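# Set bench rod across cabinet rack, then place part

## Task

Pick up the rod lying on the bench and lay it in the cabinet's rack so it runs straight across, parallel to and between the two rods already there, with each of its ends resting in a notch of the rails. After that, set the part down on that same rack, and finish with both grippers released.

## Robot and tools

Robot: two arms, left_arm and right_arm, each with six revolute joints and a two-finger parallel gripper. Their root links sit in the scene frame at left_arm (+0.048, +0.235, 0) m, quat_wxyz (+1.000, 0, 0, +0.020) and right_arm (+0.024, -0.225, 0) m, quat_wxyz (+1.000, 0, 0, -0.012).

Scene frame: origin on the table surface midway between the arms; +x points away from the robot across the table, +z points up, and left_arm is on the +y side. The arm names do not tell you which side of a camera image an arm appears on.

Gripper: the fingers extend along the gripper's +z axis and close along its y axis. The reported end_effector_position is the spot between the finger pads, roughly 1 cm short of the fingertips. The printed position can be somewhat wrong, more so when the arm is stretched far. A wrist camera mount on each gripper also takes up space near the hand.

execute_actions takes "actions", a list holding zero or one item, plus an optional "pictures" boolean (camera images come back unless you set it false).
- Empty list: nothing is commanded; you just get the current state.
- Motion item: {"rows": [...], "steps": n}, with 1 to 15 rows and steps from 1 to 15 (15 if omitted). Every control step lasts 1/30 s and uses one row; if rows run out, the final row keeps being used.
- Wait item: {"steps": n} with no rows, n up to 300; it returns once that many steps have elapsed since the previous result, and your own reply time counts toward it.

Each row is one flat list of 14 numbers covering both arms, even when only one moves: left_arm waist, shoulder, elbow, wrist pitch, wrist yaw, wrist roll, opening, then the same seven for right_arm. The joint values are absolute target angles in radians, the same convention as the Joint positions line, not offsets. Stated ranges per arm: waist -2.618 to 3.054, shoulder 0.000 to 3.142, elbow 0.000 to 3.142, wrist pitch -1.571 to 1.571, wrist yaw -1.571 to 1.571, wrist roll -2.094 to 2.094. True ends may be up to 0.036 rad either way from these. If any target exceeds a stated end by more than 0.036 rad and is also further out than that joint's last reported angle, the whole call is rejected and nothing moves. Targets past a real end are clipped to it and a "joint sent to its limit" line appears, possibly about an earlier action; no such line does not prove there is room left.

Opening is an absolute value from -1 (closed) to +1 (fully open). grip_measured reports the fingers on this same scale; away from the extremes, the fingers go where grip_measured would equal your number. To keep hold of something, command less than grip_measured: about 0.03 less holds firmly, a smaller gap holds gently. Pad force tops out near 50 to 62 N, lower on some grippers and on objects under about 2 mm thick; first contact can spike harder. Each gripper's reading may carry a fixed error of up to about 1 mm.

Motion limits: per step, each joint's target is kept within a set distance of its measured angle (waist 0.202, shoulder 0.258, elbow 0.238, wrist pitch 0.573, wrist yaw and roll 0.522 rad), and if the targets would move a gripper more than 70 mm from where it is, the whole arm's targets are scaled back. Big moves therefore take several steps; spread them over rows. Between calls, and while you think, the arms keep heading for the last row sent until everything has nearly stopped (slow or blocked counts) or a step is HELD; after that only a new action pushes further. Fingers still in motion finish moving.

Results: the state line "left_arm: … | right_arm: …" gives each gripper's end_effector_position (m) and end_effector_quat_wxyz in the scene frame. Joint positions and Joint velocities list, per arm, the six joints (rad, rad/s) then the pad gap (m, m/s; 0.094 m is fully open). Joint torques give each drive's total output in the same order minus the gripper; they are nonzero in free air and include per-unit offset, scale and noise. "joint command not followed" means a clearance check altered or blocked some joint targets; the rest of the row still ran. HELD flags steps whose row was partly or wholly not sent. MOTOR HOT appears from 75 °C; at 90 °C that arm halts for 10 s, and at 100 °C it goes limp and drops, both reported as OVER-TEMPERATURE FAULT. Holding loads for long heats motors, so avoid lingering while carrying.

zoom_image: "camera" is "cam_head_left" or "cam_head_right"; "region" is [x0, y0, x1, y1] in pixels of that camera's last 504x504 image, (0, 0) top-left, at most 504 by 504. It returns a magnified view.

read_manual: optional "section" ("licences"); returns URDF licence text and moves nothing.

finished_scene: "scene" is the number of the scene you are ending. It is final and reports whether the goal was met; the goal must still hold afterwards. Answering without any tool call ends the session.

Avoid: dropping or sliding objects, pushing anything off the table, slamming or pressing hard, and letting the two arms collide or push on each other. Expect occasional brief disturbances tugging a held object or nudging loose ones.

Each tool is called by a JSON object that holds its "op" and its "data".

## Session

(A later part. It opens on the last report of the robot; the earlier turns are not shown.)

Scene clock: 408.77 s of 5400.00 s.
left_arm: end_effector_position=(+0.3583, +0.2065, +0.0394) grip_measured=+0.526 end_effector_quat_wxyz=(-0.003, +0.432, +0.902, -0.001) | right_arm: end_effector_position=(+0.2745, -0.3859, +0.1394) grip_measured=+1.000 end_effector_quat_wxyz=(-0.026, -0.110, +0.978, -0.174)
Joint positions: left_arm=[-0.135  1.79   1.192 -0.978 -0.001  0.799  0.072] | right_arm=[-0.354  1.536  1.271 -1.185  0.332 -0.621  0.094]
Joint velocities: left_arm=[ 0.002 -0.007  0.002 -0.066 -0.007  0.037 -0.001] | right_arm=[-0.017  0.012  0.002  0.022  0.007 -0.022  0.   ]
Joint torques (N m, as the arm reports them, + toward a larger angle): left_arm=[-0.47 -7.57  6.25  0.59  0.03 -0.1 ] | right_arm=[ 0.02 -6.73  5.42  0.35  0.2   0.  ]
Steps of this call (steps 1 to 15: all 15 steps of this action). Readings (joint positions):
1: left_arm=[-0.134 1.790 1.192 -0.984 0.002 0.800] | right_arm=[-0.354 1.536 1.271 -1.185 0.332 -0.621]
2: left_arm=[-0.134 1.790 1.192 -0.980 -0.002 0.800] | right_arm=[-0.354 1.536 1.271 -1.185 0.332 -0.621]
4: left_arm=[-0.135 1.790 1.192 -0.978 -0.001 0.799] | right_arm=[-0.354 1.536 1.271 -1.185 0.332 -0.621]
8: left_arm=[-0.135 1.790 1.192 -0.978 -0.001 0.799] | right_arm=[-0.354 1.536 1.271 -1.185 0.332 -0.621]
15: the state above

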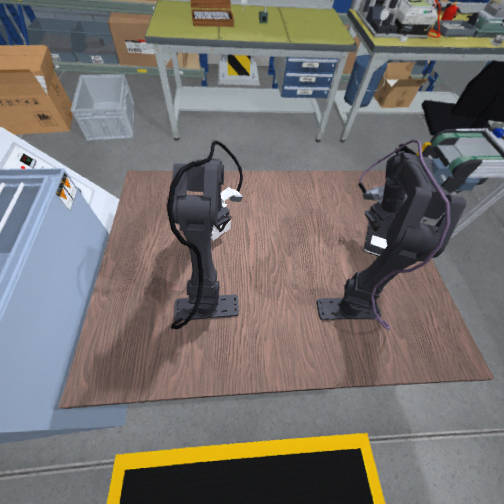

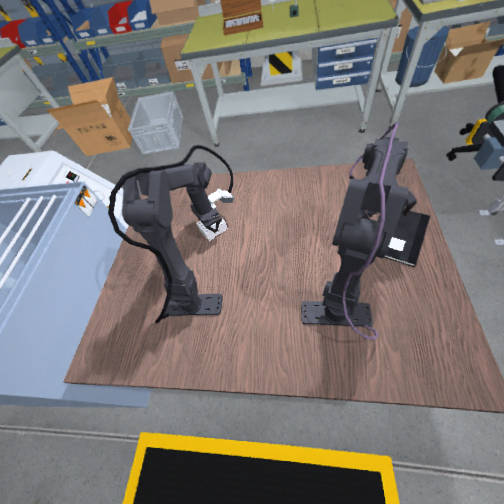

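{"op": "execute_actions", "data": {"actions": [{"rows":[[-0.14,1.73,1.19,-0.97,0,0.79,0.46,-0.354,1.536,1.271,-1.185,0.332,-0.621,1]],"steps":10}], "pictures": false}}

{"op": "execute_actions", "data": {"actions": [{"rows":[[-0.14,1.73,1.19,-0.97,0,-0.01,0.46,-0.354,1.536,1.271,-1.185,0.332,-0.621,1]]}], "pictures": false}}

{"op": "execute_actions", "data": {"actions": [{"steps":20}], "pictures": false}}

{"op": "execute_actions", "data": {"actions": [{"rows":[[-0.14,1.785,1.19,-0.97,0,-0.01,0.46,-0.354,1.536,1.271,-1.185,0.332,-0.621,1]]}], "pictures": false}}

{"op": "execute_actions", "data": {"actions": [{"rows":[[-0.14,1.785,1.19,-0.97,0,-0.01,1,-0.354,1.536,1.271,-1.185,0.332,-0.621,1]],"steps":8}], "pictures": false}}

{"op": "execute_actions", "data": {"actions": [{"rows":[[-0.14,1.45,1.05,-0.85,0,-0.01,1,-0.354,1.536,1.271,-1.185,0.332,-0.621,1]]}], "pictures": false}}

{"op": "execute_actions", "data": {"actions": [{"rows":[[-0.14,1.15,0.7,-0.3,0,-0.01,1,-0.354,1.536,1.271,-1.185,0.332,-0.621,1]]}], "pictures": false}}

{"op": "execute_actions", "data": {"actions": [{"rows":[[-0.14,1.15,0.45,0.08,0,-0.01,1,-0.354,1.536,1.271,-1.185,0.332,-0.621,1]]}], "pictures": false}}

{"op": "execute_actions", "data": {"actions": [{"rows":[[-0.14,1.235,0.365,0.08,0,-0.01,1,-0.354,1.536,1.271,-1.185,0.332,-0.621,1]]}]}}

{"op": "zoom_image", "data": {"camera": "cam_head_right", "region": [150, 170, 270, 290]}}

Scene clock: 431.13 s of 5400.00 s.
left_arm: end_effector_position=(+0.3597, +0.2063, +0.0442) grip_measured=+0.526 end_effector_quat_wxyz=(+0.005, +0.432, +0.902, +0.002) | right_arm: end_effector_position=(+0.2745, -0.3859, +0.1394) grip_measured=+1.000 end_effector_quat_wxyz=(-0.026, -0.110, +0.978, -0.174)
Joint positions: left_arm=[-0.135  1.774  1.192 -0.978 -0.001  0.799  0.072] | right_arm=[-0.354  1.536  1.271 -1.185  0.332 -0.621  0.094]
Joint velocities: left_arm=[ 0.017 -0.002 -0.002 -0.066  0.022  0.007 -0.001] | right_arm=[-0.012 -0.007  0.002  0.051  0.022 -0.125  0.   ]
Joint torques (N m, as the arm reports them, + toward a larger angle): left_arm=[ -0.51 -10.67   7.12   0.62   0.02  -0.1 ] | right_arm=[ 0.07 -6.69  5.39  0.35  0.19  0.  ]
Steps of this call (steps 1 to 15: the robot went on to your last target; steps 16 to 90: nothing new was sent; then 19.03 s passed at rest; steps 91 to 100: all 10 steps of this action). Readings (joint positions):
91: left_arm=[-0.135 1.788 1.192 -0.978 -0.001 0.799] | right_arm=[-0.354 1.536 1.271 -1.185 0.332 -0.621]
92: left_arm=[-0.135 1.785 1.192 -0.978 -0.001 0.799] | right_arm=[-0.354 1.536 1.271 -1.185 0.332 -0.621]
94: left_arm=[-0.135 1.780 1.192 -0.978 -0.001 0.799] | right_arm=[-0.354 1.536 1.271 -1.185 0.332 -0.621]
98: left_arm=[-0.135 1.774 1.192 -0.978 -0.001 0.799] | right_arm=[-0.354 1.536 1.271 -1.185 0.332 -0.621]
100: the state above

Scene clock: 431.63 s of 5400.00 s.
left_arm: end_effector_position=(+0.3598, +0.2063, +0.0442) grip_measured=+0.526 end_effector_quat_wxyz=(+0.006, +0.065, +0.998, +0.000) | right_arm: end_effector_position=(+0.2745, -0.3859, +0.1394) grip_measured=+1.000 end_effector_quat_wxyz=(-0.026, -0.110, +0.978, -0.174)
Joint positions: left_arm=[-0.135  1.774  1.192 -0.977 -0.001  0.036  0.072] | right_arm=[-0.354  1.536  1.271 -1.185  0.332 -0.621  0.094]
Joint velocities: left_arm=[ 0.002 -0.002 -0.007 -0.007 -0.066 -0.271 -0.001] | right_arm=[ 0.012 -0.012 -0.002  0.007 -0.081  0.007  0.   ]
Joint torques (N m, as the arm reports them, + toward a larger angle): left_arm=[ -0.5  -10.65   7.17   0.6    0.    -0.1 ] | right_arm=[ 0.03 -6.7   5.39  0.35  0.19 -0.01]
Steps of this call (steps 1 to 15: all 15 steps of this action). Readings (joint positions):
1: left_arm=[-0.135 1.774 1.192 -0.978 -0.001 0.720] | right_arm=[-0.354 1.536 1.271 -1.185 0.332 -0.621]
2: left_arm=[-0.135 1.774 1.192 -0.978 -0.001 0.620] | right_arm=[-0.354 1.536 1.271 -1.185 0.332 -0.621]
4: left_arm=[-0.135 1.774 1.192 -0.977 -0.001 0.423] | right_arm=[-0.354 1.536 1.271 -1.185 0.332 -0.621]
8: left_arm=[-0.135 1.774 1.192 -0.977 -0.001 0.172] | right_arm=[-0.354 1.536 1.271 -1.185 0.332 -0.621]
15: the state above

Scene clock: 432.30 s of 5400.00 s.
left_arm: end_effector_position=(+0.3598, +0.2063, +0.0442) grip_measured=+0.526 end_effector_quat_wxyz=(+0.006, +0.048, +0.999, +0.000) | right_arm: end_effector_position=(+0.2745, -0.3859, +0.1394) grip_measured=+1.000 end_effector_quat_wxyz=(-0.026, -0.110, +0.978, -0.174)
Joint positions: left_arm=[-0.135  1.774  1.192 -0.977 -0.001  0.001  0.072] | right_arm=[-0.354  1.536  1.271 -1.185  0.332 -0.621  0.094]
Joint velocities: left_arm=[-0.007 -0.002  0.002 -0.051 -0.007  0.051 -0.   ] | right_arm=[ 0.002  0.002 -0.017  0.007  0.007  0.066  0.   ]
Joint torques (N m, as the arm reports them, + toward a larger angle): left_arm=[ -0.51 -10.65   7.23   0.6   -0.01  -0.11] | right_arm=[ 0.03 -6.72  5.41  0.35  0.18  0.  ]
Steps of this call (steps 1 to 20: the robot went on to your last target). Readings (joint positions):
1: left_arm=[-0.135 1.774 1.192 -0.977 -0.001 0.029] | right_arm=[-0.354 1.536 1.271 -1.185 0.332 -0.621]
2: left_arm=[-0.135 1.774 1.192 -0.977 -0.001 0.023] | right_arm=[-0.354 1.536 1.271 -1.185 0.332 -0.621]
4: left_arm=[-0.135 1.774 1.192 -0.977 -0.001 0.015] | right_arm=[-0.354 1.536 1.271 -1.185 0.332 -0.621]
8: left_arm=[-0.135 1.774 1.192 -0.977 -0.001 0.006] | right_arm=[-0.354 1.536 1.271 -1.185 0.332 -0.621]
20: the state above

Scene clock: 432.80 s of 5400.00 s.
left_arm: end_effector_position=(+0.3585, +0.2064, +0.0398) grip_measured=+0.526 end_effector_quat_wxyz=(-0.002, +0.047, +0.999, +0.000) | right_arm: end_effector_position=(+0.2745, -0.3859, +0.1394) grip_measured=+1.000 end_effector_quat_wxyz=(-0.026, -0.110, +0.978, -0.174)
Joint positions: left_arm=[-0.135  1.789  1.192 -0.978 -0.001 -0.     0.072] | right_arm=[-0.354  1.536  1.271 -1.185  0.332 -0.621  0.094]
Joint velocities: left_arm=[-0.012  0.002 -0.012  0.022 -0.007  0.022 -0.001] | right_arm=[-0.007  0.002  0.017  0.037 -0.007 -0.081  0.   ]
Joint torques (N m, as the arm reports them, + toward a larger angle): left_arm=[-0.51 -7.83  7.11  0.58 -0.01 -0.14] | right_arm=[ 0.04 -6.73  5.43  0.35  0.2   0.  ]
Steps of this call (steps 1 to 15: all 15 steps of this action). Readings (joint positions):
1: left_arm=[-0.135 1.775 1.192 -0.977 -0.001 0.001] | right_arm=[-0.354 1.536 1.271 -1.185 0.332 -0.621]
2: left_arm=[-0.135 1.778 1.192 -0.977 -0.001 0.001] | right_arm=[-0.354 1.536 1.271 -1.185 0.332 -0.621]
4: left_arm=[-0.135 1.787 1.192 -0.977 -0.001 0.001] | right_arm=[-0.354 1.536 1.271 -1.185 0.332 -0.621]
8: left_arm=[-0.135 1.789 1.192 -0.978 -0.001 0.000] | right_arm=[-0.354 1.536 1.271 -1.185 0.332 -0.621]
15: the state above

Scene clock: 433.07 s of 5400.00 s.
left_arm: end_effector_position=(+0.3585, +0.2064, +0.0398) grip_measured=+1.000 end_effector_quat_wxyz=(-0.002, +0.047, +0.999, +0.000) | right_arm: end_effector_position=(+0.2745, -0.3859, +0.1394) grip_measured=+1.000 end_effector_quat_wxyz=(-0.026, -0.110, +0.978, -0.174)
Joint positions: left_arm=[-0.135  1.789  1.192 -0.978 -0.001 -0.     0.094] | right_arm=[-0.354  1.536  1.271 -1.185  0.332 -0.621  0.094]
Joint velocities: left_arm=[ 0.007  0.002  0.007 -0.022  0.022  0.007  0.   ] | right_arm=[-0.012 -0.002 -0.007  0.007  0.066 -0.007  0.   ]
Joint torques (N m, as the arm reports them, + toward a larger angle): left_arm=[-0.44 -7.81  7.16  0.59 -0.03 -0.14] | right_arm=[-0.03 -6.74  5.41  0.36  0.21 -0.01]
Steps of this call (steps 1 to 8: all 8 steps of this action). Readings (joint positions):
1: left_arm=[-0.135 1.789 1.192 -0.978 -0.001 -0.000] | right_arm=[-0.354 1.536 1.271 -1.185 0.332 -0.621]
2: left_arm=[-0.135 1.789 1.192 -0.978 -0.001 -0.000] | right_arm=[-0.354 1.536 1.271 -1.185 0.332 -0.621]
4: left_arm=[-0.135 1.789 1.192 -0.978 -0.001 -0.000] | right_arm=[-0.354 1.536 1.271 -1.185 0.332 -0.621]
8: the state above

Scene clock: 433.57 s of 5400.00 s.
left_arm: end_effector_position=(+0.3593, +0.2063, +0.1072) grip_measured=+1.000 end_effector_quat_wxyz=(+0.158, +0.047, +0.986, -0.007) | right_arm: end_effector_position=(+0.2745, -0.3859, +0.1394) grip_measured=+1.000 end_effector_quat_wxyz=(-0.026, -0.110, +0.978, -0.174)
Joint positions: left_arm=[-0.135  1.442  1.054 -0.866 -0.001 -0.     0.094] | right_arm=[-0.354  1.536  1.271 -1.185  0.332 -0.621  0.094]
Joint velocities: left_arm=[ 0.007  0.012  0.002  0.037 -0.007  0.022  0.   ] | right_arm=[ 0.002 -0.012 -0.017  0.051 -0.11  -0.037  0.   ]
Joint torques (N m, as the arm reports them, + toward a larger angle): left_arm=[-0.5  -4.56  7.84  1.3  -0.01 -0.16] | right_arm=[ 0.01 -6.71  5.38  0.35  0.21  0.  ]
Steps of this call (steps 1 to 15: all 15 steps of this action). Readings (joint positions):
1: left_arm=[-0.135 1.760 1.164 -0.942 -0.001 -0.000] | right_arm=[-0.354 1.536 1.271 -1.185 0.332 -0.621]
2: left_arm=[-0.135 1.705 1.115 -0.911 -0.001 -0.000] | right_arm=[-0.354 1.536 1.271 -1.185 0.332 -0.621]
4: left_arm=[-0.135 1.566 1.057 -0.912 -0.001 -0.000] | right_arm=[-0.354 1.536 1.271 -1.185 0.332 -0.621]
8: left_arm=[-0.135 1.434 1.054 -0.878 -0.001 -0.000] | right_arm=[-0.354 1.536 1.271 -1.185 0.332 -0.621]
15: the state above

Scene clock: 434.07 s of 5400.00 s.
left_arm: end_effector_position=(+0.3835, +0.2040, +0.1347) grip_measured=+1.000 end_effector_quat_wxyz=(+0.386, +0.044, +0.921, -0.018) | right_arm: end_effector_position=(+0.2745, -0.3859, +0.1394) grip_measured=+1.000 end_effector_quat_wxyz=(-0.026, -0.110, +0.978, -0.174)
Joint positions: left_arm=[-0.135  1.154  0.71  -0.333 -0.001 -0.     0.094] | right_arm=[-0.354  1.536  1.271 -1.185  0.332 -0.621  0.094]
Joint velocities: left_arm=[-0.002 -0.002  0.007  0.154  0.007 -0.037  0.   ] | right_arm=[-0.002 -0.022  0.002  0.022 -0.007  0.022  0.   ]
Joint torques (N m, as the arm reports them, + toward a larger angle): left_arm=[-0.49 -3.62  7.99  2.05  0.   -0.12] | right_arm=[ 0.04 -6.69  5.42  0.35  0.19 -0.01]
Steps of this call (steps 1 to 15: all 15 steps of this action). Readings (joint positions):
1: left_arm=[-0.135 1.409 1.006 -0.774 -0.001 -0.000] | right_arm=[-0.354 1.536 1.271 -1.185 0.332 -0.621]
2: left_arm=[-0.135 1.343 0.923 -0.656 -0.001 -0.000] | right_arm=[-0.354 1.536 1.271 -1.185 0.332 -0.621]
4: left_arm=[-0.135 1.207 0.783 -0.534 -0.001 -0.000] | right_arm=[-0.354 1.536 1.271 -1.185 0.332 -0.621]
8: left_arm=[-0.135 1.154 0.711 -0.423 -0.001 -0.000] | right_arm=[-0.354 1.536 1.271 -1.185 0.332 -0.621]
15: the state above

Scene clock: 434.57 s of 5400.00 s.
left_arm: end_effector_position=(+0.3791, +0.2044, +0.0911) grip_measured=+1.000 end_effector_quat_wxyz=(+0.437, +0.042, +0.898, -0.021) | right_arm: end_effector_position=(+0.2745, -0.3859, +0.1394) grip_measured=+1.000 end_effector_quat_wxyz=(-0.026, -0.110, +0.978, -0.174)
Joint positions: left_arm=[-0.135  1.154  0.439  0.049 -0.001 -0.     0.094] | right_arm=[-0.354  1.536  1.271 -1.185  0.332 -0.621  0.094]
Joint velocities: left_arm=[-0.002  0.007 -0.007  0.095  0.022 -0.066  0.   ] | right_arm=[-0.002  0.002 -0.002 -0.022  0.081 -0.066  0.   ]
Joint torques (N m, as the arm reports them, + toward a larger angle): left_arm=[-0.5  -3.24  9.52  2.19  0.01 -0.11] | right_arm=[ 0.04 -6.69  5.41  0.35  0.2   0.  ]
Steps of this call (steps 1 to 15: all 15 steps of this action). Readings (joint positions):
1: left_arm=[-0.135 1.152 0.674 -0.255 -0.001 -0.000] | right_arm=[-0.354 1.536 1.271 -1.185 0.332 -0.621]
2: left_arm=[-0.135 1.146 0.616 -0.157 -0.001 -0.000] | right_arm=[-0.354 1.536 1.271 -1.185 0.332 -0.621]
4: left_arm=[-0.135 1.148 0.512 -0.071 -0.001 -0.000] | right_arm=[-0.354 1.536 1.271 -1.185 0.332 -0.621]
8: left_arm=[-0.135 1.154 0.439 -0.033 -0.001 -0.000] | right_arm=[-0.354 1.536 1.271 -1.185 0.332 -0.621]
15: the state above

Scene clock: 435.07 s of 5400.00 s.
left_arm: end_effector_position=(+0.3581, +0.2064, +0.0439) grip_measured=+1.000 end_effector_quat_wxyz=(+0.379, +0.044, +0.924, -0.018) | right_arm: end_effector_position=(+0.2745, -0.3859, +0.1394) grip_measured=+1.000 end_effector_quat_wxyz=(-0.026, -0.110, +0.978, -0.174)
Joint positions: left_arm=[-0.135  1.231  0.371  0.068 -0.001 -0.     0.094] | right_arm=[-0.354  1.536  1.271 -1.185  0.332 -0.621  0.094]
Joint velocities: left_arm=[ 0.007 -0.007  0.007  0.022  0.022  0.007  0.   ] | right_arm=[ 0.017  0.007 -0.007 -0.022 -0.037 -0.007  0.   ]
Joint torques (N m, as the arm reports them, + toward a larger angle): left_arm=[-0.47 -2.87  7.26  2.02  0.   -0.15] | right_arm=[ 0.01 -6.68  5.46  0.34  0.19  0.  ]
Steps of this call (steps 1 to 15: all 15 steps of this action). Readings (joint positions):
1: left_arm=[-0.135 1.162 0.433 0.063 -0.001 -0.000] | right_arm=[-0.354 1.536 1.271 -1.185 0.332 -0.621]
2: left_arm=[-0.135 1.177 0.425 0.078 -0.001 -0.000] | right_arm=[-0.354 1.536 1.271 -1.185 0.332 -0.621]
4: left_arm=[-0.135 1.210 0.401 0.083 -0.001 -0.000] | right_arm=[-0.354 1.536 1.271 -1.185 0.332 -0.621]
8: left_arm=[-0.135 1.231 0.371 0.067 -0.001 -0.000] | right_arm=[-0.354 1.536 1.271 -1.185 0.332 -0.621]
15: the state above

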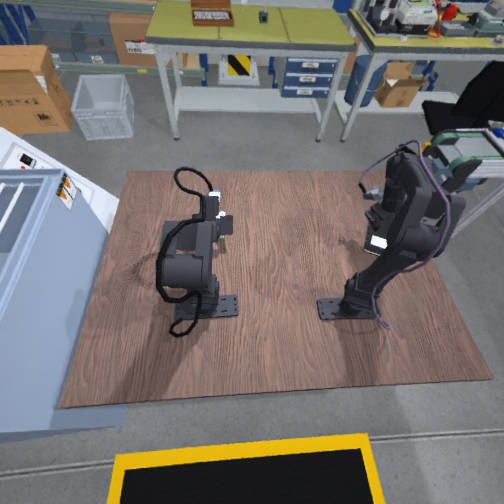

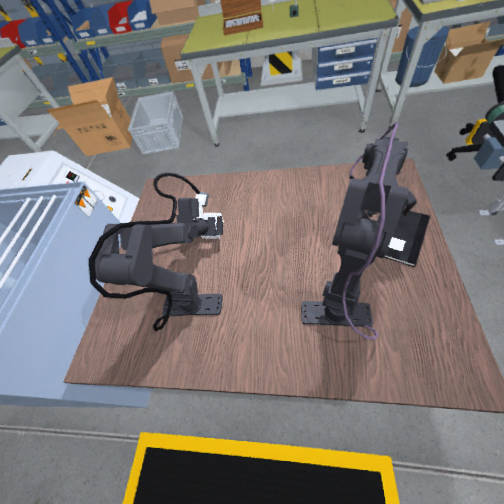

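Region (150, 170, 270, 290) of cam_head_right's 504x504 image, scaled by 4.200, with more detail than that image has.

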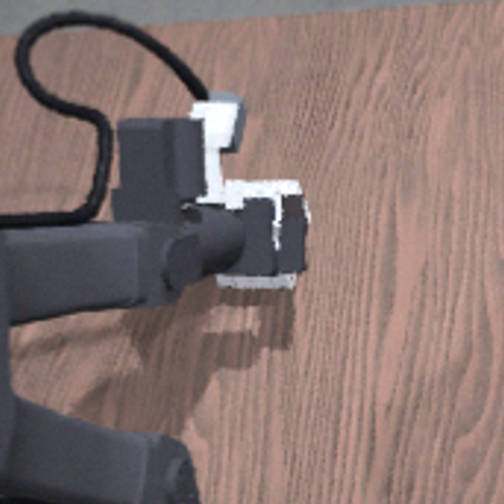

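{"op": "execute_actions", "data": {"actions": [{"rows":[[-0.14,1.235,0.365,0.08,0,-0.01,0.44,-0.354,1.536,1.271,-1.185,0.332,-0.621,1]],"steps":12}], "pictures": false}}

{"op": "execute_actions", "data": {"actions": [{"rows":[[-0.14,1.17,0.72,-0.25,0,-0.01,0.44,-0.354,1.536,1.271,-1.185,0.332,-0.621,1]]}], "pictures": false}}

{"op": "execute_actions", "data": {"actions": [{"rows":[[0.2,1.15,1.3,-0.9,0,-0.01,0.44,-0.354,1.536,1.271,-1.185,0.332,-0.621,1]]}], "pictures": false}}

{"op": "execute_actions", "data": {"actions": [{"rows":[[0.75,1.32,1.92,-1.35,0,-0.01,0.44,-0.354,1.536,1.271,-1.185,0.332,-0.621,1]]}], "pictures": false}}

{"op": "execute_actions", "data": {"actions": [{"rows":[[1.45,1.5,2.1,-1.3,0,-0.01,0.44,-0.354,1.536,1.271,-1.185,0.332,-0.621,1]]}], "pictures": false}}

{"op": "execute_actions", "data": {"actions": [{"rows":[[1.45,1.72,2.26,-1.05,0,-0.01,0.44,-0.354,1.536,1.271,-1.185,0.332,-0.621,1]]}], "pictures": false}}

{"op": "execute_actions", "data": {"actions": [{"rows":[[1.45,1.9,2.26,-0.8,0,-0.01,0.44,-0.354,1.536,1.271,-1.185,0.332,-0.621,1]]}], "pictures": false}}

{"op": "execute_actions", "data": {"actions": [{"rows":[[1.45,2.02,2.26,-0.8,0,-0.01,0.44,-0.354,1.536,1.271,-1.185,0.332,-0.621,1]]}], "pictures": false}}

{"op": "execute_actions", "data": {"actions": [{"rows":[[1.45,2.09,2.26,-0.8,0,-0.01,0.44,-0.354,1.536,1.271,-1.185,0.332,-0.621,1]]}]}}

Scene clock: 453.73 s of 5400.00 s.
left_arm: end_effector_position=(+0.3581, +0.2064, +0.0440) grip_measured=+0.521 end_effector_quat_wxyz=(+0.379, +0.043, +0.924, -0.018) | right_arm: end_effector_position=(+0.2745, -0.3859, +0.1394) grip_measured=+1.000 end_effector_quat_wxyz=(-0.026, -0.110, +0.978, -0.174)
Joint positions: left_arm=[-0.135  1.231  0.371  0.069 -0.001 -0.002  0.071] | right_arm=[-0.354  1.536  1.271 -1.185  0.332 -0.621  0.094]
Joint velocities: left_arm=[ 0.012  0.002 -0.012 -0.066 -0.051 -0.037 -0.   ] | right_arm=[ 0.002 -0.002 -0.017  0.037 -0.051 -0.007  0.   ]
Joint torques (N m, as the arm reports them, + toward a larger angle): left_arm=[-0.44 -2.9   7.25  2.02  0.   -0.11] | right_arm=[-0.02 -6.69  5.44  0.34  0.2   0.  ]
Steps of this call (steps 1 to 15: the robot went on to your last target; steps 16 to 90: nothing new was sent; then 15.27 s passed at rest; steps 91 to 102: all 12 steps of this action). Readings (joint positions):
91: left_arm=[-0.135 1.231 0.371 0.068 -0.001 -0.000] | right_arm=[-0.354 1.536 1.271 -1.185 0.332 -0.621]
92: left_arm=[-0.135 1.231 0.371 0.068 -0.001 -0.000] | right_arm=[-0.354 1.536 1.271 -1.185 0.332 -0.621]
94: left_arm=[-0.135 1.231 0.371 0.069 -0.001 -0.002] | right_arm=[-0.354 1.536 1.271 -1.185 0.332 -0.621]
98: left_arm=[-0.135 1.231 0.371 0.069 -0.001 -0.002] | right_arm=[-0.354 1.536 1.271 -1.185 0.332 -0.621]
102: the state above

Scene clock: 454.23 s of 5400.00 s.
left_arm: end_effector_position=(+0.3862, +0.2038, +0.1188) grip_measured=+0.521 end_effector_quat_wxyz=(+0.376, +0.043, +0.926, -0.018) | right_arm: end_effector_position=(+0.2745, -0.3859, +0.1394) grip_measured=+1.000 end_effector_quat_wxyz=(-0.026, -0.110, +0.978, -0.174)
Joint positions: left_arm=[-0.135  1.198  0.687 -0.289 -0.001 -0.002  0.071] | right_arm=[-0.354  1.536  1.271 -1.185  0.332 -0.621  0.094]
Joint velocities: left_arm=[-0.017 -0.027  0.012 -0.315 -0.022 -0.022  0.   ] | right_arm=[ 0.017 -0.002 -0.012 -0.037 -0.037 -0.007  0.   ]
Joint torques (N m, as the arm reports them, + toward a larger angle): left_arm=[-0.45 -5.5  11.74  2.86  0.   -0.09] | right_arm=[ 0.03 -6.72  5.38  0.35  0.19  0.  ]
Steps of this call (steps 1 to 15: all 15 steps of this action). Readings (joint positions):
1: left_arm=[-0.135 1.229 0.402 0.015 -0.001 -0.002] | right_arm=[-0.354 1.536 1.271 -1.185 0.332 -0.621]
2: left_arm=[-0.135 1.228 0.458 -0.074 -0.001 -0.002] | right_arm=[-0.354 1.536 1.271 -1.185 0.332 -0.621]
4: left_arm=[-0.135 1.228 0.557 -0.173 -0.001 -0.002] | right_arm=[-0.354 1.536 1.271 -1.185 0.332 -0.621]
8: left_arm=[-0.135 1.211 0.675 -0.223 -0.001 -0.002] | right_arm=[-0.354 1.536 1.271 -1.185 0.332 -0.621]
15: the state above

Scene clock: 454.73 s of 5400.00 s.
left_arm: end_effector_position=(+0.3670, +0.3160, +0.2646) grip_measured=+0.521 end_effector_quat_wxyz=(+0.371, -0.114, +0.920, +0.050) | right_arm: end_effector_position=(+0.2745, -0.3859, +0.1394) grip_measured=+1.000 end_effector_quat_wxyz=(-0.026, -0.110, +0.978, -0.174)
Joint positions: left_arm=[ 0.199  1.176  1.264 -0.892 -0.012 -0.002  0.071] | right_arm=[-0.354  1.536  1.271 -1.185  0.332 -0.621  0.094]
Joint velocities: left_arm=[ 0.027 -0.173  0.105 -0.066 -0.022 -0.051  0.   ] | right_arm=[-0.002  0.002 -0.002 -0.037  0.007 -0.066  0.   ]
Joint torques (N m, as the arm reports them, + toward a larger angle): left_arm=[ 0.14 -4.3  11.18  1.92  0.09 -0.09] | right_arm=[-0.01 -6.73  5.4   0.34  0.2   0.  ]
Steps of this call (steps 1 to 15: all 15 steps of this action). Readings (joint positions):
1: left_arm=[-0.110 1.199 0.717 -0.367 0.020 -0.002] | right_arm=[-0.354 1.536 1.271 -1.185 0.332 -0.621]
2: left_arm=[-0.063 1.201 0.766 -0.490 0.039 -0.002] | right_arm=[-0.354 1.536 1.271 -1.185 0.332 -0.621]
4: left_arm=[0.056 1.201 0.856 -0.659 0.032 -0.002] | right_arm=[-0.354 1.536 1.271 -1.185 0.332 -0.621]
8: left_arm=[0.193 1.201 1.048 -0.837 -0.012 -0.002] | right_arm=[-0.354 1.536 1.271 -1.185 0.332 -0.621]
15: the state above

Scene clock: 455.23 s of 5400.00 s.
left_arm: end_effector_position=(+0.2625, +0.4574, +0.3737) grip_measured=+0.521 end_effector_quat_wxyz=(+0.340, -0.361, +0.855, +0.149) | right_arm: end_effector_position=(+0.2745, -0.3859, +0.1394) grip_measured=+1.000 end_effector_quat_wxyz=(-0.026, -0.110, +0.978, -0.174)
Joint positions: left_arm=[ 0.751  1.339  1.882 -1.353 -0.014 -0.002  0.071] | right_arm=[-0.354  1.536  1.271 -1.185  0.332 -0.621  0.094]
Joint velocities: left_arm=[-0.007 -0.208  0.115 -0.139 -0.081  0.007 -0.001] | right_arm=[ 0.007 -0.012 -0.002 -0.066  0.051  0.051  0.   ]
Joint torques (N m, as the arm reports them, + toward a larger angle): left_arm=[-0.2  -3.7   9.49  2.26  0.12 -0.12] | right_arm=[ 0.03 -6.71  5.41  0.35  0.2   0.  ]
Steps of this call (steps 1 to 15: all 15 steps of this action). Readings (joint positions):
1: left_arm=[0.228 1.195 1.308 -0.960 0.013 -0.002] | right_arm=[-0.354 1.536 1.271 -1.185 0.332 -0.621]
2: left_arm=[0.282 1.236 1.382 -1.067 0.036 -0.002] | right_arm=[-0.354 1.536 1.271 -1.185 0.332 -0.621]
4: left_arm=[0.419 1.315 1.509 -1.199 0.033 -0.002] | right_arm=[-0.354 1.536 1.271 -1.185 0.332 -0.621]
8: left_arm=[0.655 1.374 1.684 -1.290 0.009 -0.002] | right_arm=[-0.354 1.536 1.271 -1.185 0.332 -0.621]
15: the state above

Scene clock: 455.73 s of 5400.00 s.
left_arm: end_effector_position=(+0.0624, +0.5989, +0.3659) grip_measured=+0.521 end_effector_quat_wxyz=(-0.245, +0.647, -0.677, -0.252) | right_arm: end_effector_position=(+0.2745, -0.3859, +0.1394) grip_measured=+1.000 end_effector_quat_wxyz=(-0.026, -0.110, +0.978, -0.174)
Joint positions: left_arm=[ 1.471  1.551  2.053 -1.354 -0.033 -0.002  0.071] | right_arm=[-0.354  1.536  1.271 -1.185  0.332 -0.621  0.094]
Joint velocities: left_arm=[-0.134 -0.105 -0.002 -0.022  0.154 -0.007 -0.   ] | right_arm=[ 0.002 -0.007 -0.002  0.037  0.037 -0.051  0.   ]
Joint torques (N m, as the arm reports them, + toward a larger angle): left_arm=[-1.02 -8.36 11.28  2.58  0.11 -0.09] | right_arm=[ 0.01 -6.71  5.41  0.36  0.19  0.  ]
Steps of this call (steps 1 to 15: all 15 steps of this action). Readings (joint positions):
1: left_arm=[0.780 1.354 1.919 -1.382 0.009 -0.002] | right_arm=[-0.354 1.536 1.271 -1.185 0.332 -0.621]
2: left_arm=[0.832 1.385 1.974 -1.409 0.032 -0.002] | right_arm=[-0.354 1.536 1.271 -1.185 0.332 -0.621]
4: left_arm=[0.961 1.445 2.038 -1.385 0.034 -0.002] | right_arm=[-0.354 1.536 1.271 -1.185 0.332 -0.621]
8: left_arm=[1.242 1.530 2.053 -1.341 0.027 -0.002] | right_arm=[-0.354 1.536 1.271 -1.185 0.332 -0.621]
15: the state above

Scene clock: 456.23 s of 5400.00 s.
left_arm: end_effector_position=(+0.0774, +0.6898, +0.3749) grip_measured=+0.521 end_effector_quat_wxyz=(+0.303, -0.621, +0.663, +0.288) | right_arm: end_effector_position=(+0.2745, -0.3859, +0.1394) grip_measured=+1.000 end_effector_quat_wxyz=(-0.026, -0.110, +0.978, -0.174)
Joint positions: left_arm=[ 1.459  1.767  2.21  -1.151 -0.011 -0.002  0.071] | right_arm=[-0.354  1.536  1.271 -1.185  0.332 -0.621  0.094]
Joint velocities: left_arm=[ 0.007 -0.012 -0.007  0.066 -0.022 -0.051  0.   ] | right_arm=[-0.002 -0.002 -0.002 -0.066  0.007  0.022  0.   ]
Joint torques (N m, as the arm reports them, + toward a larger angle): left_arm=[ -0.73 -10.85  11.98   3.04   0.11  -0.09] | right_arm=[ 0.02 -6.71  5.42  0.34  0.19  0.  ]
Steps of this call (steps 1 to 15: all 15 steps of this action). Readings (joint positions):
1: left_arm=[1.467 1.567 2.078 -1.363 -0.029 -0.002] | right_arm=[-0.354 1.536 1.271 -1.185 0.332 -0.621]
2: left_arm=[1.464 1.595 2.121 -1.361 -0.025 -0.002] | right_arm=[-0.354 1.536 1.271 -1.185 0.332 -0.621]
4: left_arm=[1.461 1.658 2.186 -1.288 -0.019 -0.002] | right_arm=[-0.354 1.536 1.271 -1.185 0.332 -0.621]
8: left_arm=[1.459 1.743 2.210 -1.161 -0.012 -0.002] | right_arm=[-0.354 1.536 1.271 -1.185 0.332 -0.621]
15: the state above

Scene clock: 456.73 s of 5400.00 s.
left_arm: end_effector_position=(+0.0835, +0.7735, +0.3326) grip_measured=+0.521 end_effector_quat_wxyz=(+0.321, -0.613, +0.654, +0.305) | right_arm: end_effector_position=(+0.2745, -0.3859, +0.1394) grip_measured=+1.000 end_effector_quat_wxyz=(-0.026, -0.110, +0.978, -0.174)
Joint positions: left_arm=[ 1.459  1.966  2.228 -0.916 -0.01  -0.002  0.071] | right_arm=[-0.354  1.536  1.271 -1.185  0.332 -0.621  0.094]
Joint velocities: left_arm=[-0.007 -0.071  0.002  0.11  -0.037  0.022 -0.001] | right_arm=[-0.007 -0.022  0.012 -0.007 -0.081  0.051  0.   ]
Joint torques (N m, as the arm reports them, + toward a larger angle): left_arm=[ -0.81 -14.23  11.18   3.16   0.08  -0.1 ] | right_arm=[ 0.   -6.7   5.42  0.34  0.2  -0.01]
Steps of this call (steps 1 to 15: all 15 steps of this action). Readings (joint positions):
1: left_arm=[1.459 1.779 2.213 -1.137 -0.011 -0.002] | right_arm=[-0.354 1.536 1.271 -1.185 0.332 -0.621]
2: left_arm=[1.459 1.797 2.221 -1.101 -0.011 -0.002] | right_arm=[-0.354 1.536 1.271 -1.185 0.332 -0.621]
4: left_arm=[1.459 1.849 2.228 -1.004 -0.011 -0.002] | right_arm=[-0.354 1.536 1.271 -1.185 0.332 -0.621]
8: left_arm=[1.459 1.944 2.228 -0.926 -0.011 -0.002] | right_arm=[-0.354 1.536 1.271 -1.185 0.332 -0.621]
15: the state above

Scene clock: 457.23 s of 5400.00 s.
left_arm: end_effector_position=(+0.0852, +0.7979, +0.2793) grip_measured=+0.521 end_effector_quat_wxyz=(+0.293, -0.625, +0.667, +0.279) | right_arm: end_effector_position=(+0.2745, -0.3859, +0.1394) grip_measured=+1.000 end_effector_quat_wxyz=(-0.026, -0.110, +0.978, -0.174)
Joint positions: left_arm=[ 1.459  2.075  2.228 -0.891 -0.01  -0.002  0.071] | right_arm=[-0.354  1.536  1.271 -1.185  0.332 -0.621  0.094]
Joint velocities: left_arm=[-0.002 -0.017 -0.007  0.081  0.007 -0.007 -0.002] | right_arm=[-0.002 -0.012 -0.002  0.007 -0.022 -0.022  0.   ]
Joint torques (N m, as the arm reports them, + toward a larger angle): left_arm=[ -0.77 -14.76  11.33   2.88   0.11  -0.1 ] | right_arm=[ 0.02 -6.71  5.43  0.35  0.19  0.  ]
Steps of this call (steps 1 to 15: all 15 steps of this action). Readings (joint positions):
1: left_arm=[1.459 1.970 2.228 -0.912 -0.010 -0.002] | right_arm=[-0.354 1.536 1.271 -1.185 0.332 -0.621]
2: left_arm=[1.459 1.974 2.228 -0.901 -0.010 -0.002] | right_arm=[-0.354 1.536 1.271 -1.185 0.332 -0.621]
4: left_arm=[1.459 1.995 2.228 -0.885 -0.010 -0.002] | right_arm=[-0.354 1.536 1.271 -1.185 0.332 -0.621]
8: left_arm=[1.459 2.051 2.228 -0.884 -0.010 -0.002] | right_arm=[-0.354 1.536 1.271 -1.185 0.332 -0.621]
15: the state above

Scene clock: 457.73 s of 5400.00 s.
left_arm: end_effector_position=(+0.0860, +0.8079, +0.2493) grip_measured=+0.521 end_effector_quat_wxyz=(+0.277, -0.632, +0.674, +0.264) | right_arm: end_effector_position=(+0.2745, -0.3859, +0.1394) grip_measured=+1.000 end_effector_quat_wxyz=(-0.026, -0.110, +0.978, -0.174)
Joint positions: left_arm=[ 1.459  2.132  2.228 -0.882 -0.01  -0.002  0.071] | right_arm=[-0.354  1.536  1.271 -1.185  0.332 -0.621  0.094]
Joint velocities: left_arm=[-0.007 -0.002  0.007  0.051  0.022  0.022 -0.002] | right_arm=[-0.007  0.002 -0.017 -0.066 -0.037 -0.007  0.   ]
Joint torques (N m, as the arm reports them, + toward a larger angle): left_arm=[ -0.82 -14.54  11.41   2.8    0.09  -0.09] | right_arm=[ 0.04 -6.68  5.38  0.34  0.19  0.  ]
Steps of this call (steps 1 to 15: all 15 steps of this action). Readings (joint positions):
1: left_arm=[1.459 2.077 2.228 -0.889 -0.010 -0.002] | right_arm=[-0.354 1.536 1.271 -1.185 0.332 -0.621]
2: left_arm=[1.459 2.081 2.228 -0.886 -0.010 -0.002] | right_arm=[-0.354 1.536 1.271 -1.185 0.332 -0.621]
4: left_arm=[1.459 2.093 2.228 -0.882 -0.010 -0.002] | right_arm=[-0.354 1.536 1.271 -1.185 0.332 -0.621]
8: left_arm=[1.459 2.122 2.228 -0.882 -0.010 -0.002] | right_arm=[-0.354 1.536 1.271 -1.185 0.332 -0.621]
15: the state above

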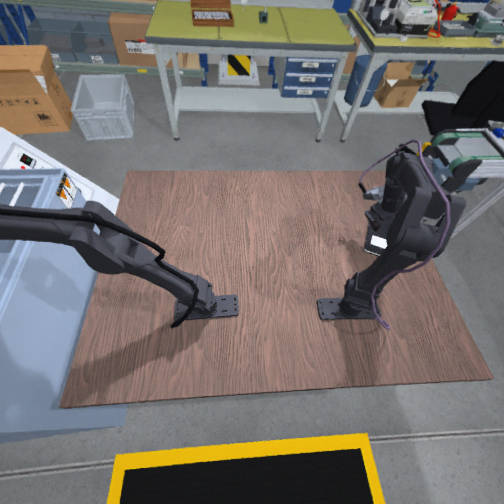

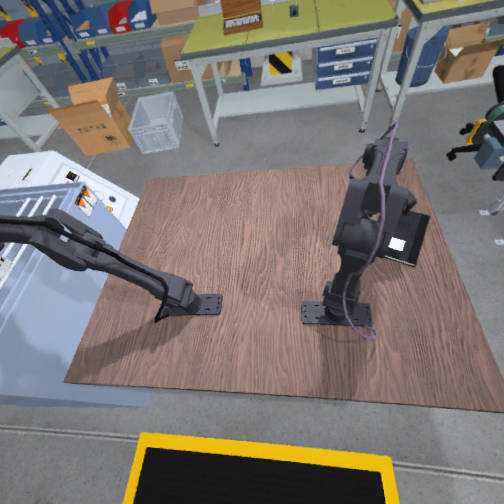

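{"op": "execute_actions", "data": {"actions": [{"rows":[[1.45,2.09,2.26,-0.765,0,-0.01,0.44,-0.354,1.536,1.271,-1.185,0.332,-0.621,1]]}], "pictures": false}}

{"op": "execute_actions", "data": {"actions": [{"rows":[[1.45,2.145,2.26,-0.765,0,-0.01,0.44,-0.354,1.536,1.271,-1.185,0.332,-0.621,1]]}]}}

{"op": "zoom_image", "data": {"camera": "cam_head_right", "region": [0, 220, 80, 300]}}

Scene clock: 470.03 s of 5400.00 s.
left_arm: end_effector_position=(+0.0862, +0.8118, +0.2534) grip_measured=+0.521 end_effector_quat_wxyz=(+0.285, -0.629, +0.671, +0.271) | right_arm: end_effector_position=(+0.2745, -0.3859, +0.1394) grip_measured=+1.000 end_effector_quat_wxyz=(-0.026, -0.110, +0.978, -0.174)
Joint positions: left_arm=[ 1.459  2.132  2.228 -0.859 -0.01  -0.002  0.071] | right_arm=[-0.354  1.536  1.271 -1.185  0.332 -0.621  0.094]
Joint velocities: left_arm=[ 0.007  0.002  0.002 -0.037 -0.007 -0.037 -0.   ] | right_arm=[-0.012 -0.017 -0.012  0.007 -0.022  0.007  0.   ]
Joint torques (N m, as the arm reports them, + toward a larger angle): left_arm=[ -0.78 -14.43  11.5    3.     0.08  -0.12] | right_arm=[ 0.04 -6.72  5.42  0.35  0.18  0.  ]
Steps of this call (steps 1 to 15: the robot went on to your last target; steps 16 to 90: nothing new was sent; then 8.80 s passed at rest; steps 91 to 105: all 15 steps of this action). Readings (joint positions):
91: left_arm=[1.459 2.132 2.228 -0.880 -0.010 -0.002] | right_arm=[-0.354 1.536 1.271 -1.185 0.332 -0.621]
92: left_arm=[1.459 2.132 2.228 -0.877 -0.010 -0.002] | right_arm=[-0.354 1.536 1.271 -1.185 0.332 -0.621]
94: left_arm=[1.459 2.132 2.228 -0.870 -0.010 -0.002] | right_arm=[-0.354 1.536 1.271 -1.185 0.332 -0.621]
98: left_arm=[1.459 2.132 2.228 -0.861 -0.010 -0.002] | right_arm=[-0.354 1.536 1.271 -1.185 0.332 -0.621]
105: the state above

Scene clock: 470.53 s of 5400.00 s.
left_arm: end_effector_position=(+0.0875, +0.8204, +0.2377) grip_measured=+0.521 end_effector_quat_wxyz=(+0.282, -0.631, +0.672, +0.266) | right_arm: end_effector_position=(+0.2745, -0.3859, +0.1394) grip_measured=+1.000 end_effector_quat_wxyz=(-0.026, -0.110, +0.978, -0.174)
Joint positions: left_arm=[ 1.459  2.168  2.228 -0.835 -0.008 -0.005  0.071] | right_arm=[-0.354  1.536  1.271 -1.185  0.332 -0.621  0.094]
Joint velocities: left_arm=[-0.002  0.007  0.007  0.022 -0.007 -0.081 -0.   ] | right_arm=[-0.002  0.022 -0.007 -0.022  0.022 -0.037  0.   ]
Joint torques (N m, as the arm reports them, + toward a larger angle): left_arm=[ -0.81 -13.4   11.52   2.71   0.05  -0.06] | right_arm=[ 0.01 -6.71  5.42  0.34  0.2   0.  ]
Steps of this call (steps 1 to 15: all 15 steps of this action). Readings (joint positions):
1: left_arm=[1.459 2.135 2.228 -0.859 -0.010 -0.002] | right_arm=[-0.354 1.536 1.271 -1.185 0.332 -0.621]
2: left_arm=[1.459 2.139 2.228 -0.854 -0.010 -0.002] | right_arm=[-0.354 1.536 1.271 -1.185 0.332 -0.621]
4: left_arm=[1.459 2.150 2.228 -0.849 -0.010 -0.002] | right_arm=[-0.354 1.536 1.271 -1.185 0.332 -0.621]
8: left_arm=[1.459 2.167 2.228 -0.835 -0.009 -0.005] | right_arm=[-0.354 1.536 1.271 -1.185 0.332 -0.621]
15: the state above

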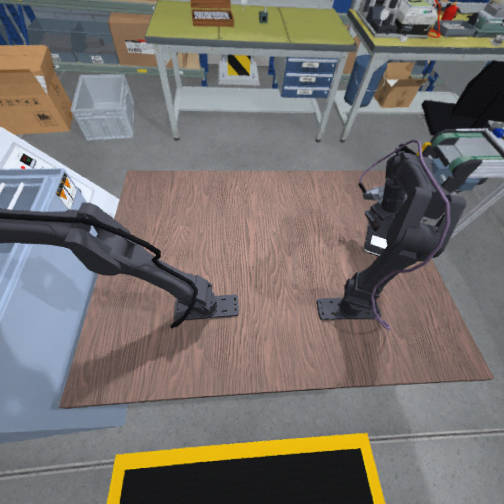

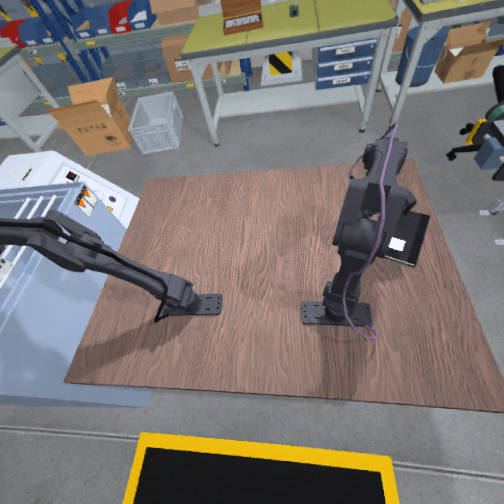

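Region (0, 220, 80, 300) of cam_head_right's 504x504 image, scaled by 6.300, with more detail than that image has.

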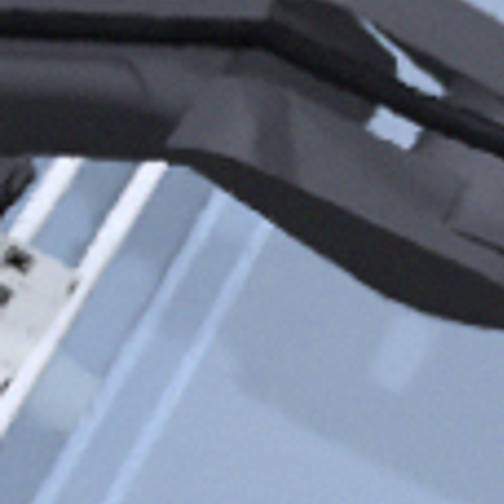

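{"op": "execute_actions", "data": {"actions": [{"rows":[[1.45,2.065,2.26,-0.78,0,-0.01,0.44,-0.354,1.536,1.271,-1.185,0.332,-0.621,1]]}], "pictures": false}}

{"op": "execute_actions", "data": {"actions": [{"rows":[[1.45,2.065,2.26,-0.855,0,-0.01,0.44,-0.354,1.536,1.271,-1.185,0.332,-0.621,1]]}], "pictures": false}}

{"op": "execute_actions", "data": {"actions": [{"rows":[[1.45,2.125,2.26,-0.855,0,-0.01,0.44,-0.354,1.536,1.271,-1.185,0.332,-0.621,1]]}]}}

{"op": "zoom_image", "data": {"camera": "cam_head_right", "region": [0, 220, 80, 300]}}

Scene clock: 479.87 s of 5400.00 s.
left_arm: end_effector_position=(+0.0868, +0.8104, +0.2621) grip_measured=+0.521 end_effector_quat_wxyz=(+0.292, -0.627, +0.668, +0.275) | right_arm: end_effector_position=(+0.2745, -0.3859, +0.1394) grip_measured=+1.000 end_effector_quat_wxyz=(-0.026, -0.110, +0.978, -0.174)
Joint positions: left_arm=[ 1.459  2.118  2.228 -0.855 -0.008 -0.005  0.071] | right_arm=[-0.354  1.536  1.271 -1.185  0.332 -0.621  0.094]
Joint velocities: left_arm=[ 0.007 -0.007 -0.007 -0.037 -0.022 -0.066 -0.002] | right_arm=[-0.007  0.002 -0.007 -0.022 -0.139  0.022  0.   ]
Joint torques (N m, as the arm reports them, + toward a larger angle): left_arm=[ -0.73 -15.35  11.41   2.81   0.08  -0.05] | right_arm=[ 0.02 -6.74  5.41  0.34  0.19  0.  ]
Steps of this call (steps 1 to 15: the robot went on to your last target; steps 16 to 90: nothing new was sent; then 5.83 s passed at rest; steps 91 to 105: all 15 steps of this action). Readings (joint positions):
91: left_arm=[1.459 2.165 2.228 -0.836 -0.008 -0.005] | right_arm=[-0.354 1.536 1.271 -1.185 0.332 -0.621]
92: left_arm=[1.459 2.162 2.228 -0.841 -0.008 -0.005] | right_arm=[-0.354 1.536 1.271 -1.185 0.332 -0.621]
94: left_arm=[1.459 2.151 2.228 -0.851 -0.008 -0.005] | right_arm=[-0.354 1.536 1.271 -1.185 0.332 -0.621]
98: left_arm=[1.459 2.127 2.228 -0.854 -0.008 -0.005] | right_arm=[-0.354 1.536 1.271 -1.185 0.332 -0.621]
105: the state above

Scene clock: 480.37 s of 5400.00 s.
left_arm: end_effector_position=(+0.0859, +0.7988, +0.2503) grip_measured=+0.521 end_effector_quat_wxyz=(+0.269, -0.636, +0.677, +0.254) | right_arm: end_effector_position=(+0.2745, -0.3859, +0.1394) grip_measured=+1.000 end_effector_quat_wxyz=(-0.026, -0.110, +0.978, -0.174)
Joint positions: left_arm=[ 1.459  2.118  2.228 -0.922 -0.008 -0.005  0.071] | right_arm=[-0.354  1.536  1.271 -1.185  0.332 -0.621  0.094]
Joint velocities: left_arm=[-0.017 -0.002 -0.022 -0.022  0.037 -0.037  0.   ] | right_arm=[ 0.002  0.012 -0.007 -0.051 -0.037  0.022  0.   ]
Joint torques (N m, as the arm reports them, + toward a larger angle): left_arm=[ -0.8  -15.06  11.41   2.64   0.06  -0.08] | right_arm=[-0.01 -6.7   5.41  0.34  0.2   0.  ]
Steps of this call (steps 1 to 15: all 15 steps of this action). Readings (joint positions):
1: left_arm=[1.459 2.118 2.228 -0.861 -0.008 -0.005] | right_arm=[-0.354 1.536 1.271 -1.185 0.332 -0.621]
2: left_arm=[1.459 2.118 2.228 -0.870 -0.008 -0.005] | right_arm=[-0.354 1.536 1.271 -1.185 0.332 -0.621]
4: left_arm=[1.459 2.118 2.228 -0.888 -0.008 -0.005] | right_arm=[-0.354 1.536 1.271 -1.185 0.332 -0.621]
8: left_arm=[1.459 2.118 2.228 -0.915 -0.008 -0.005] | right_arm=[-0.354 1.536 1.271 -1.185 0.332 -0.621]
15: the state above

Scene clock: 480.87 s of 5400.00 s.
left_arm: end_effector_position=(+0.0867, +0.8044, +0.2386) grip_measured=+0.521 end_effector_quat_wxyz=(+0.266, -0.638, +0.678, +0.249) | right_arm: end_effector_position=(+0.2745, -0.3859, +0.1394) grip_measured=+1.000 end_effector_quat_wxyz=(-0.026, -0.110, +0.978, -0.174)
Joint positions: left_arm=[ 1.459  2.143  2.228 -0.909 -0.006 -0.008  0.071] | right_arm=[-0.354  1.536  1.271 -1.185  0.332 -0.621  0.094]
Joint velocities: left_arm=[-0.007 -0.007 -0.017 -0.051 -0.022  0.007 -0.001] | right_arm=[-0.002 -0.007  0.002  0.051 -0.037 -0.11   0.   ]
Joint torques (N m, as the arm reports them, + toward a larger angle): left_arm=[ -0.71 -12.89  11.5    2.45   0.03  -0.04] | right_arm=[ 0.01 -6.7   5.41  0.35  0.2  -0.01]
Steps of this call (steps 1 to 15: all 15 steps of this action). Readings (joint positions):
1: left_arm=[1.459 2.121 2.228 -0.923 -0.008 -0.005] | right_arm=[-0.354 1.536 1.271 -1.185 0.332 -0.621]
2: left_arm=[1.459 2.123 2.228 -0.921 -0.008 -0.005] | right_arm=[-0.354 1.536 1.271 -1.185 0.332 -0.621]
4: left_arm=[1.459 2.132 2.228 -0.921 -0.008 -0.005] | right_arm=[-0.354 1.536 1.271 -1.185 0.332 -0.621]
8: left_arm=[1.459 2.143 2.228 -0.909 -0.006 -0.008] | right_arm=[-0.354 1.536 1.271 -1.185 0.332 -0.621]
15: the state above

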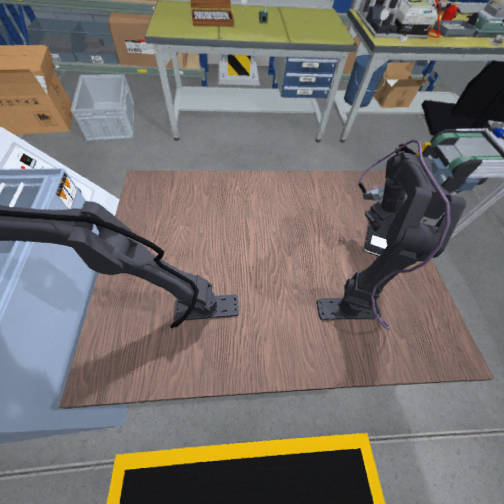

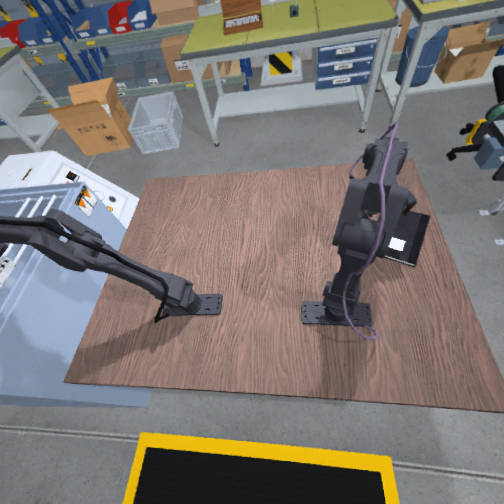

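Region (0, 220, 80, 300) of cam_head_right's 504x504 image, scaled by 6.300, with more detail than that image has.

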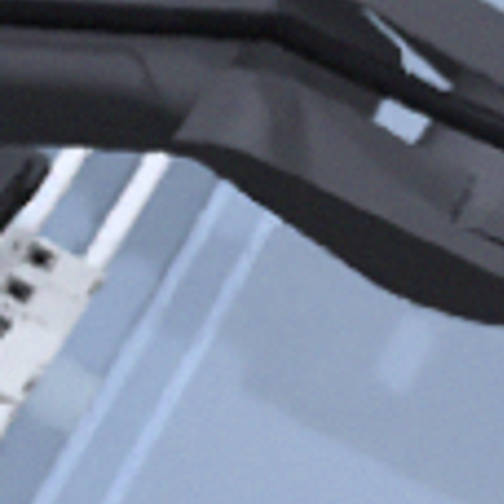

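{"op": "execute_actions", "data": {"actions": [{"rows":[[1.45,2.13,2.24,-0.9,0,-0.01,1,-0.354,1.536,1.271,-1.185,0.332,-0.621,1]],"steps":12}], "pictures": false}}

{"op": "execute_actions", "data": {"actions": [{"rows":[[1.45,1.9,2.24,-0.95,0,-0.01,1,-0.354,1.536,1.271,-1.185,0.332,-0.621,1]]}], "pictures": false}}

{"op": "execute_actions", "data": {"actions": [{"rows":[[0.9,1.4,1.95,-1.2,0,-0.01,1,-0.354,1.536,1.271,-1.185,0.332,-0.621,1]]}], "pictures": false}}

{"op": "execute_actions", "data": {"actions": [{"steps":20}]}}

{"op": "zoom_image", "data": {"camera": "cam_head_right", "region": [0, 180, 110, 300]}}

Scene clock: 488.53 s of 5400.00 s.
left_arm: end_effector_position=(+0.0868, +0.8046, +0.2388) grip_measured=+1.000 end_effector_quat_wxyz=(+0.267, -0.638, +0.678, +0.250) | right_arm: end_effector_position=(+0.2745, -0.3859, +0.1394) grip_measured=+1.000 end_effector_quat_wxyz=(-0.026, -0.110, +0.978, -0.174)
Joint positions: left_arm=[ 1.459  2.143  2.228 -0.907 -0.006 -0.008  0.094] | right_arm=[-0.354  1.536  1.271 -1.185  0.332 -0.621  0.094]
Joint velocities: left_arm=[-0.002 -0.022  0.012  0.081 -0.037  0.066  0.   ] | right_arm=[-0.007  0.012 -0.017 -0.051 -0.037  0.007  0.   ]
Joint torques (N m, as the arm reports them, + toward a larger angle): left_arm=[ -0.73 -12.43   9.67   1.93   0.01  -0.03] | right_arm=[ 0.   -6.72  5.38  0.34  0.19  0.  ]
Steps of this call (steps 1 to 15: the robot went on to your last target; steps 16 to 90: nothing new was sent; then 4.27 s passed at rest; steps 91 to 102: all 12 steps of this action). Readings (joint positions):
91: left_arm=[1.459 2.143 2.228 -0.910 -0.006 -0.008] | right_arm=[-0.354 1.536 1.271 -1.185 0.332 -0.621]
92: left_arm=[1.459 2.143 2.228 -0.910 -0.006 -0.008] | right_arm=[-0.354 1.536 1.271 -1.185 0.332 -0.621]
94: left_arm=[1.459 2.143 2.228 -0.908 -0.006 -0.008] | right_arm=[-0.354 1.536 1.271 -1.185 0.332 -0.621]
98: left_arm=[1.459 2.143 2.228 -0.907 -0.006 -0.008] | right_arm=[-0.354 1.536 1.271 -1.185 0.332 -0.621]
102: the state above

Scene clock: 489.03 s of 5400.00 s.
left_arm: end_effector_position=(+0.0828, +0.7504, +0.3703) grip_measured=+1.000 end_effector_quat_wxyz=(+0.344, -0.605, +0.643, +0.321) | right_arm: end_effector_position=(+0.2745, -0.3859, +0.1394) grip_measured=+1.000 end_effector_quat_wxyz=(-0.026, -0.110, +0.978, -0.174)
Joint positions: left_arm=[ 1.459  1.879  2.222 -0.936 -0.006 -0.008  0.094] | right_arm=[-0.354  1.536  1.271 -1.185  0.332 -0.621  0.094]
Joint velocities: left_arm=[-0.007  0.12   0.007 -0.051  0.022  0.051  0.   ] | right_arm=[-0.017 -0.007 -0.017  0.037 -0.007 -0.051  0.   ]
Joint torques (N m, as the arm reports them, + toward a larger angle): left_arm=[-0.8  -7.93  9.57  2.05  0.06 -0.04] | right_arm=[ 0.03 -6.7   5.41  0.34  0.2  -0.01]
Steps of this call (steps 1 to 15: all 15 steps of this action). Readings (joint positions):
1: left_arm=[1.459 2.135 2.227 -0.909 -0.006 -0.008] | right_arm=[-0.354 1.536 1.271 -1.185 0.332 -0.621]
2: left_arm=[1.459 2.123 2.224 -0.920 -0.006 -0.008] | right_arm=[-0.354 1.536 1.271 -1.185 0.332 -0.621]
4: left_arm=[1.459 2.085 2.222 -0.934 -0.006 -0.008] | right_arm=[-0.354 1.536 1.271 -1.185 0.332 -0.621]
8: left_arm=[1.459 1.971 2.222 -0.939 -0.006 -0.008] | right_arm=[-0.354 1.536 1.271 -1.185 0.332 -0.621]
15: the state above

Scene clock: 489.53 s of 5400.00 s.
left_arm: end_effector_position=(+0.2620, +0.5300, +0.4165) grip_measured=+1.000 end_effector_quat_wxyz=(+0.415, -0.404, +0.789, +0.206) | right_arm: end_effector_position=(+0.2745, -0.3859, +0.1394) grip_measured=+1.000 end_effector_quat_wxyz=(-0.026, -0.110, +0.978, -0.174)
Joint positions: left_arm=[ 0.902  1.428  1.973 -1.153  0.006 -0.008  0.094] | right_arm=[-0.354  1.536  1.271 -1.185  0.332 -0.621  0.094]
Joint velocities: left_arm=[-0.466 -0.779  0.017 -0.125  0.168 -0.066  0.   ] | right_arm=[ 0.012 -0.007  0.002  0.051 -0.007 -0.066  0.   ]
Joint torques (N m, as the arm reports them, + toward a larger angle): left_arm=[ 2.19 -2.87  4.85  1.85 -0.29 -0.03] | right_arm=[ 0.02 -6.72  5.43  0.35  0.2   0.  ]
Steps of this call (steps 1 to 15: all 15 steps of this action). Readings (joint positions):
1: left_arm=[1.449 1.866 2.197 -0.935 -0.011 -0.008] | right_arm=[-0.354 1.536 1.271 -1.185 0.332 -0.621]
2: left_arm=[1.431 1.838 2.148 -0.955 -0.015 -0.008] | right_arm=[-0.354 1.536 1.271 -1.185 0.332 -0.621]
4: left_arm=[1.366 1.777 2.066 -1.013 -0.015 -0.008] | right_arm=[-0.354 1.536 1.271 -1.185 0.332 -0.621]
8: left_arm=[1.203 1.656 1.989 -1.092 -0.013 -0.008] | right_arm=[-0.354 1.536 1.271 -1.185 0.332 -0.621]
15: the state above

Scene clock: 490.20 s of 5400.00 s.
left_arm: end_effector_position=(+0.2552, +0.5152, +0.4206) grip_measured=+1.000 end_effector_quat_wxyz=(+0.415, -0.401, +0.791, +0.204) | right_arm: end_effector_position=(+0.2745, -0.3859, +0.1394) grip_measured=+1.000 end_effector_quat_wxyz=(-0.026, -0.110, +0.978, -0.174)
Joint positions: left_arm=[ 0.894  1.393  1.973 -1.19   0.007 -0.008  0.094] | right_arm=[-0.354  1.536  1.271 -1.185  0.332 -0.621  0.094]
Joint velocities: left_arm=[-0.002  0.007 -0.012  0.037 -0.037 -0.022  0.   ] | right_arm=[-0.002 -0.022 -0.007  0.066  0.037 -0.095  0.   ]
Joint torques (N m, as the arm reports them, + toward a larger angle): left_arm=[ 0.31 -3.16  4.83  2.04 -0.08 -0.05] | right_arm=[ 0.   -6.71  5.38  0.35  0.19 -0.01]
Steps of this call (steps 1 to 20: the robot went on to your last target). Readings (joint positions):
1: left_arm=[0.894 1.405 1.973 -1.158 0.008 -0.008] | right_arm=[-0.354 1.536 1.271 -1.185 0.332 -0.621]
2: left_arm=[0.894 1.389 1.973 -1.162 0.008 -0.008] | right_arm=[-0.354 1.536 1.271 -1.185 0.332 -0.621]
4: left_arm=[0.894 1.378 1.973 -1.169 0.007 -0.008] | right_arm=[-0.354 1.536 1.271 -1.185 0.332 -0.621]
8: left_arm=[0.894 1.389 1.973 -1.182 0.007 -0.008] | right_arm=[-0.354 1.536 1.271 -1.185 0.332 -0.621]
20: the state above

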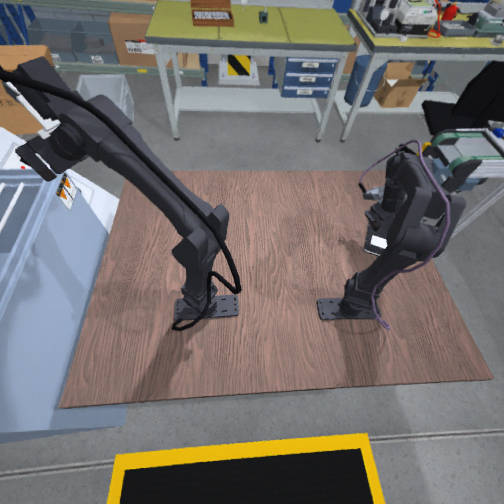

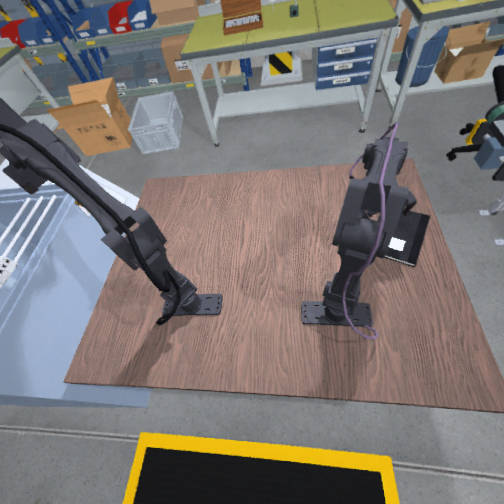

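Region (0, 180, 110, 300) of cam_head_right's 504x504 image, scaled by 4.200, with more detail than that image has; it fills the left 462 columns of this view, and the rest is white.

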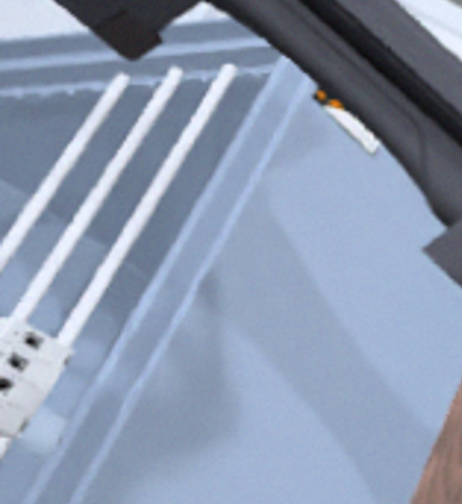

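{"op": "finished_scene", "data": {"scene": 1}}

The scene is finished: the task was done.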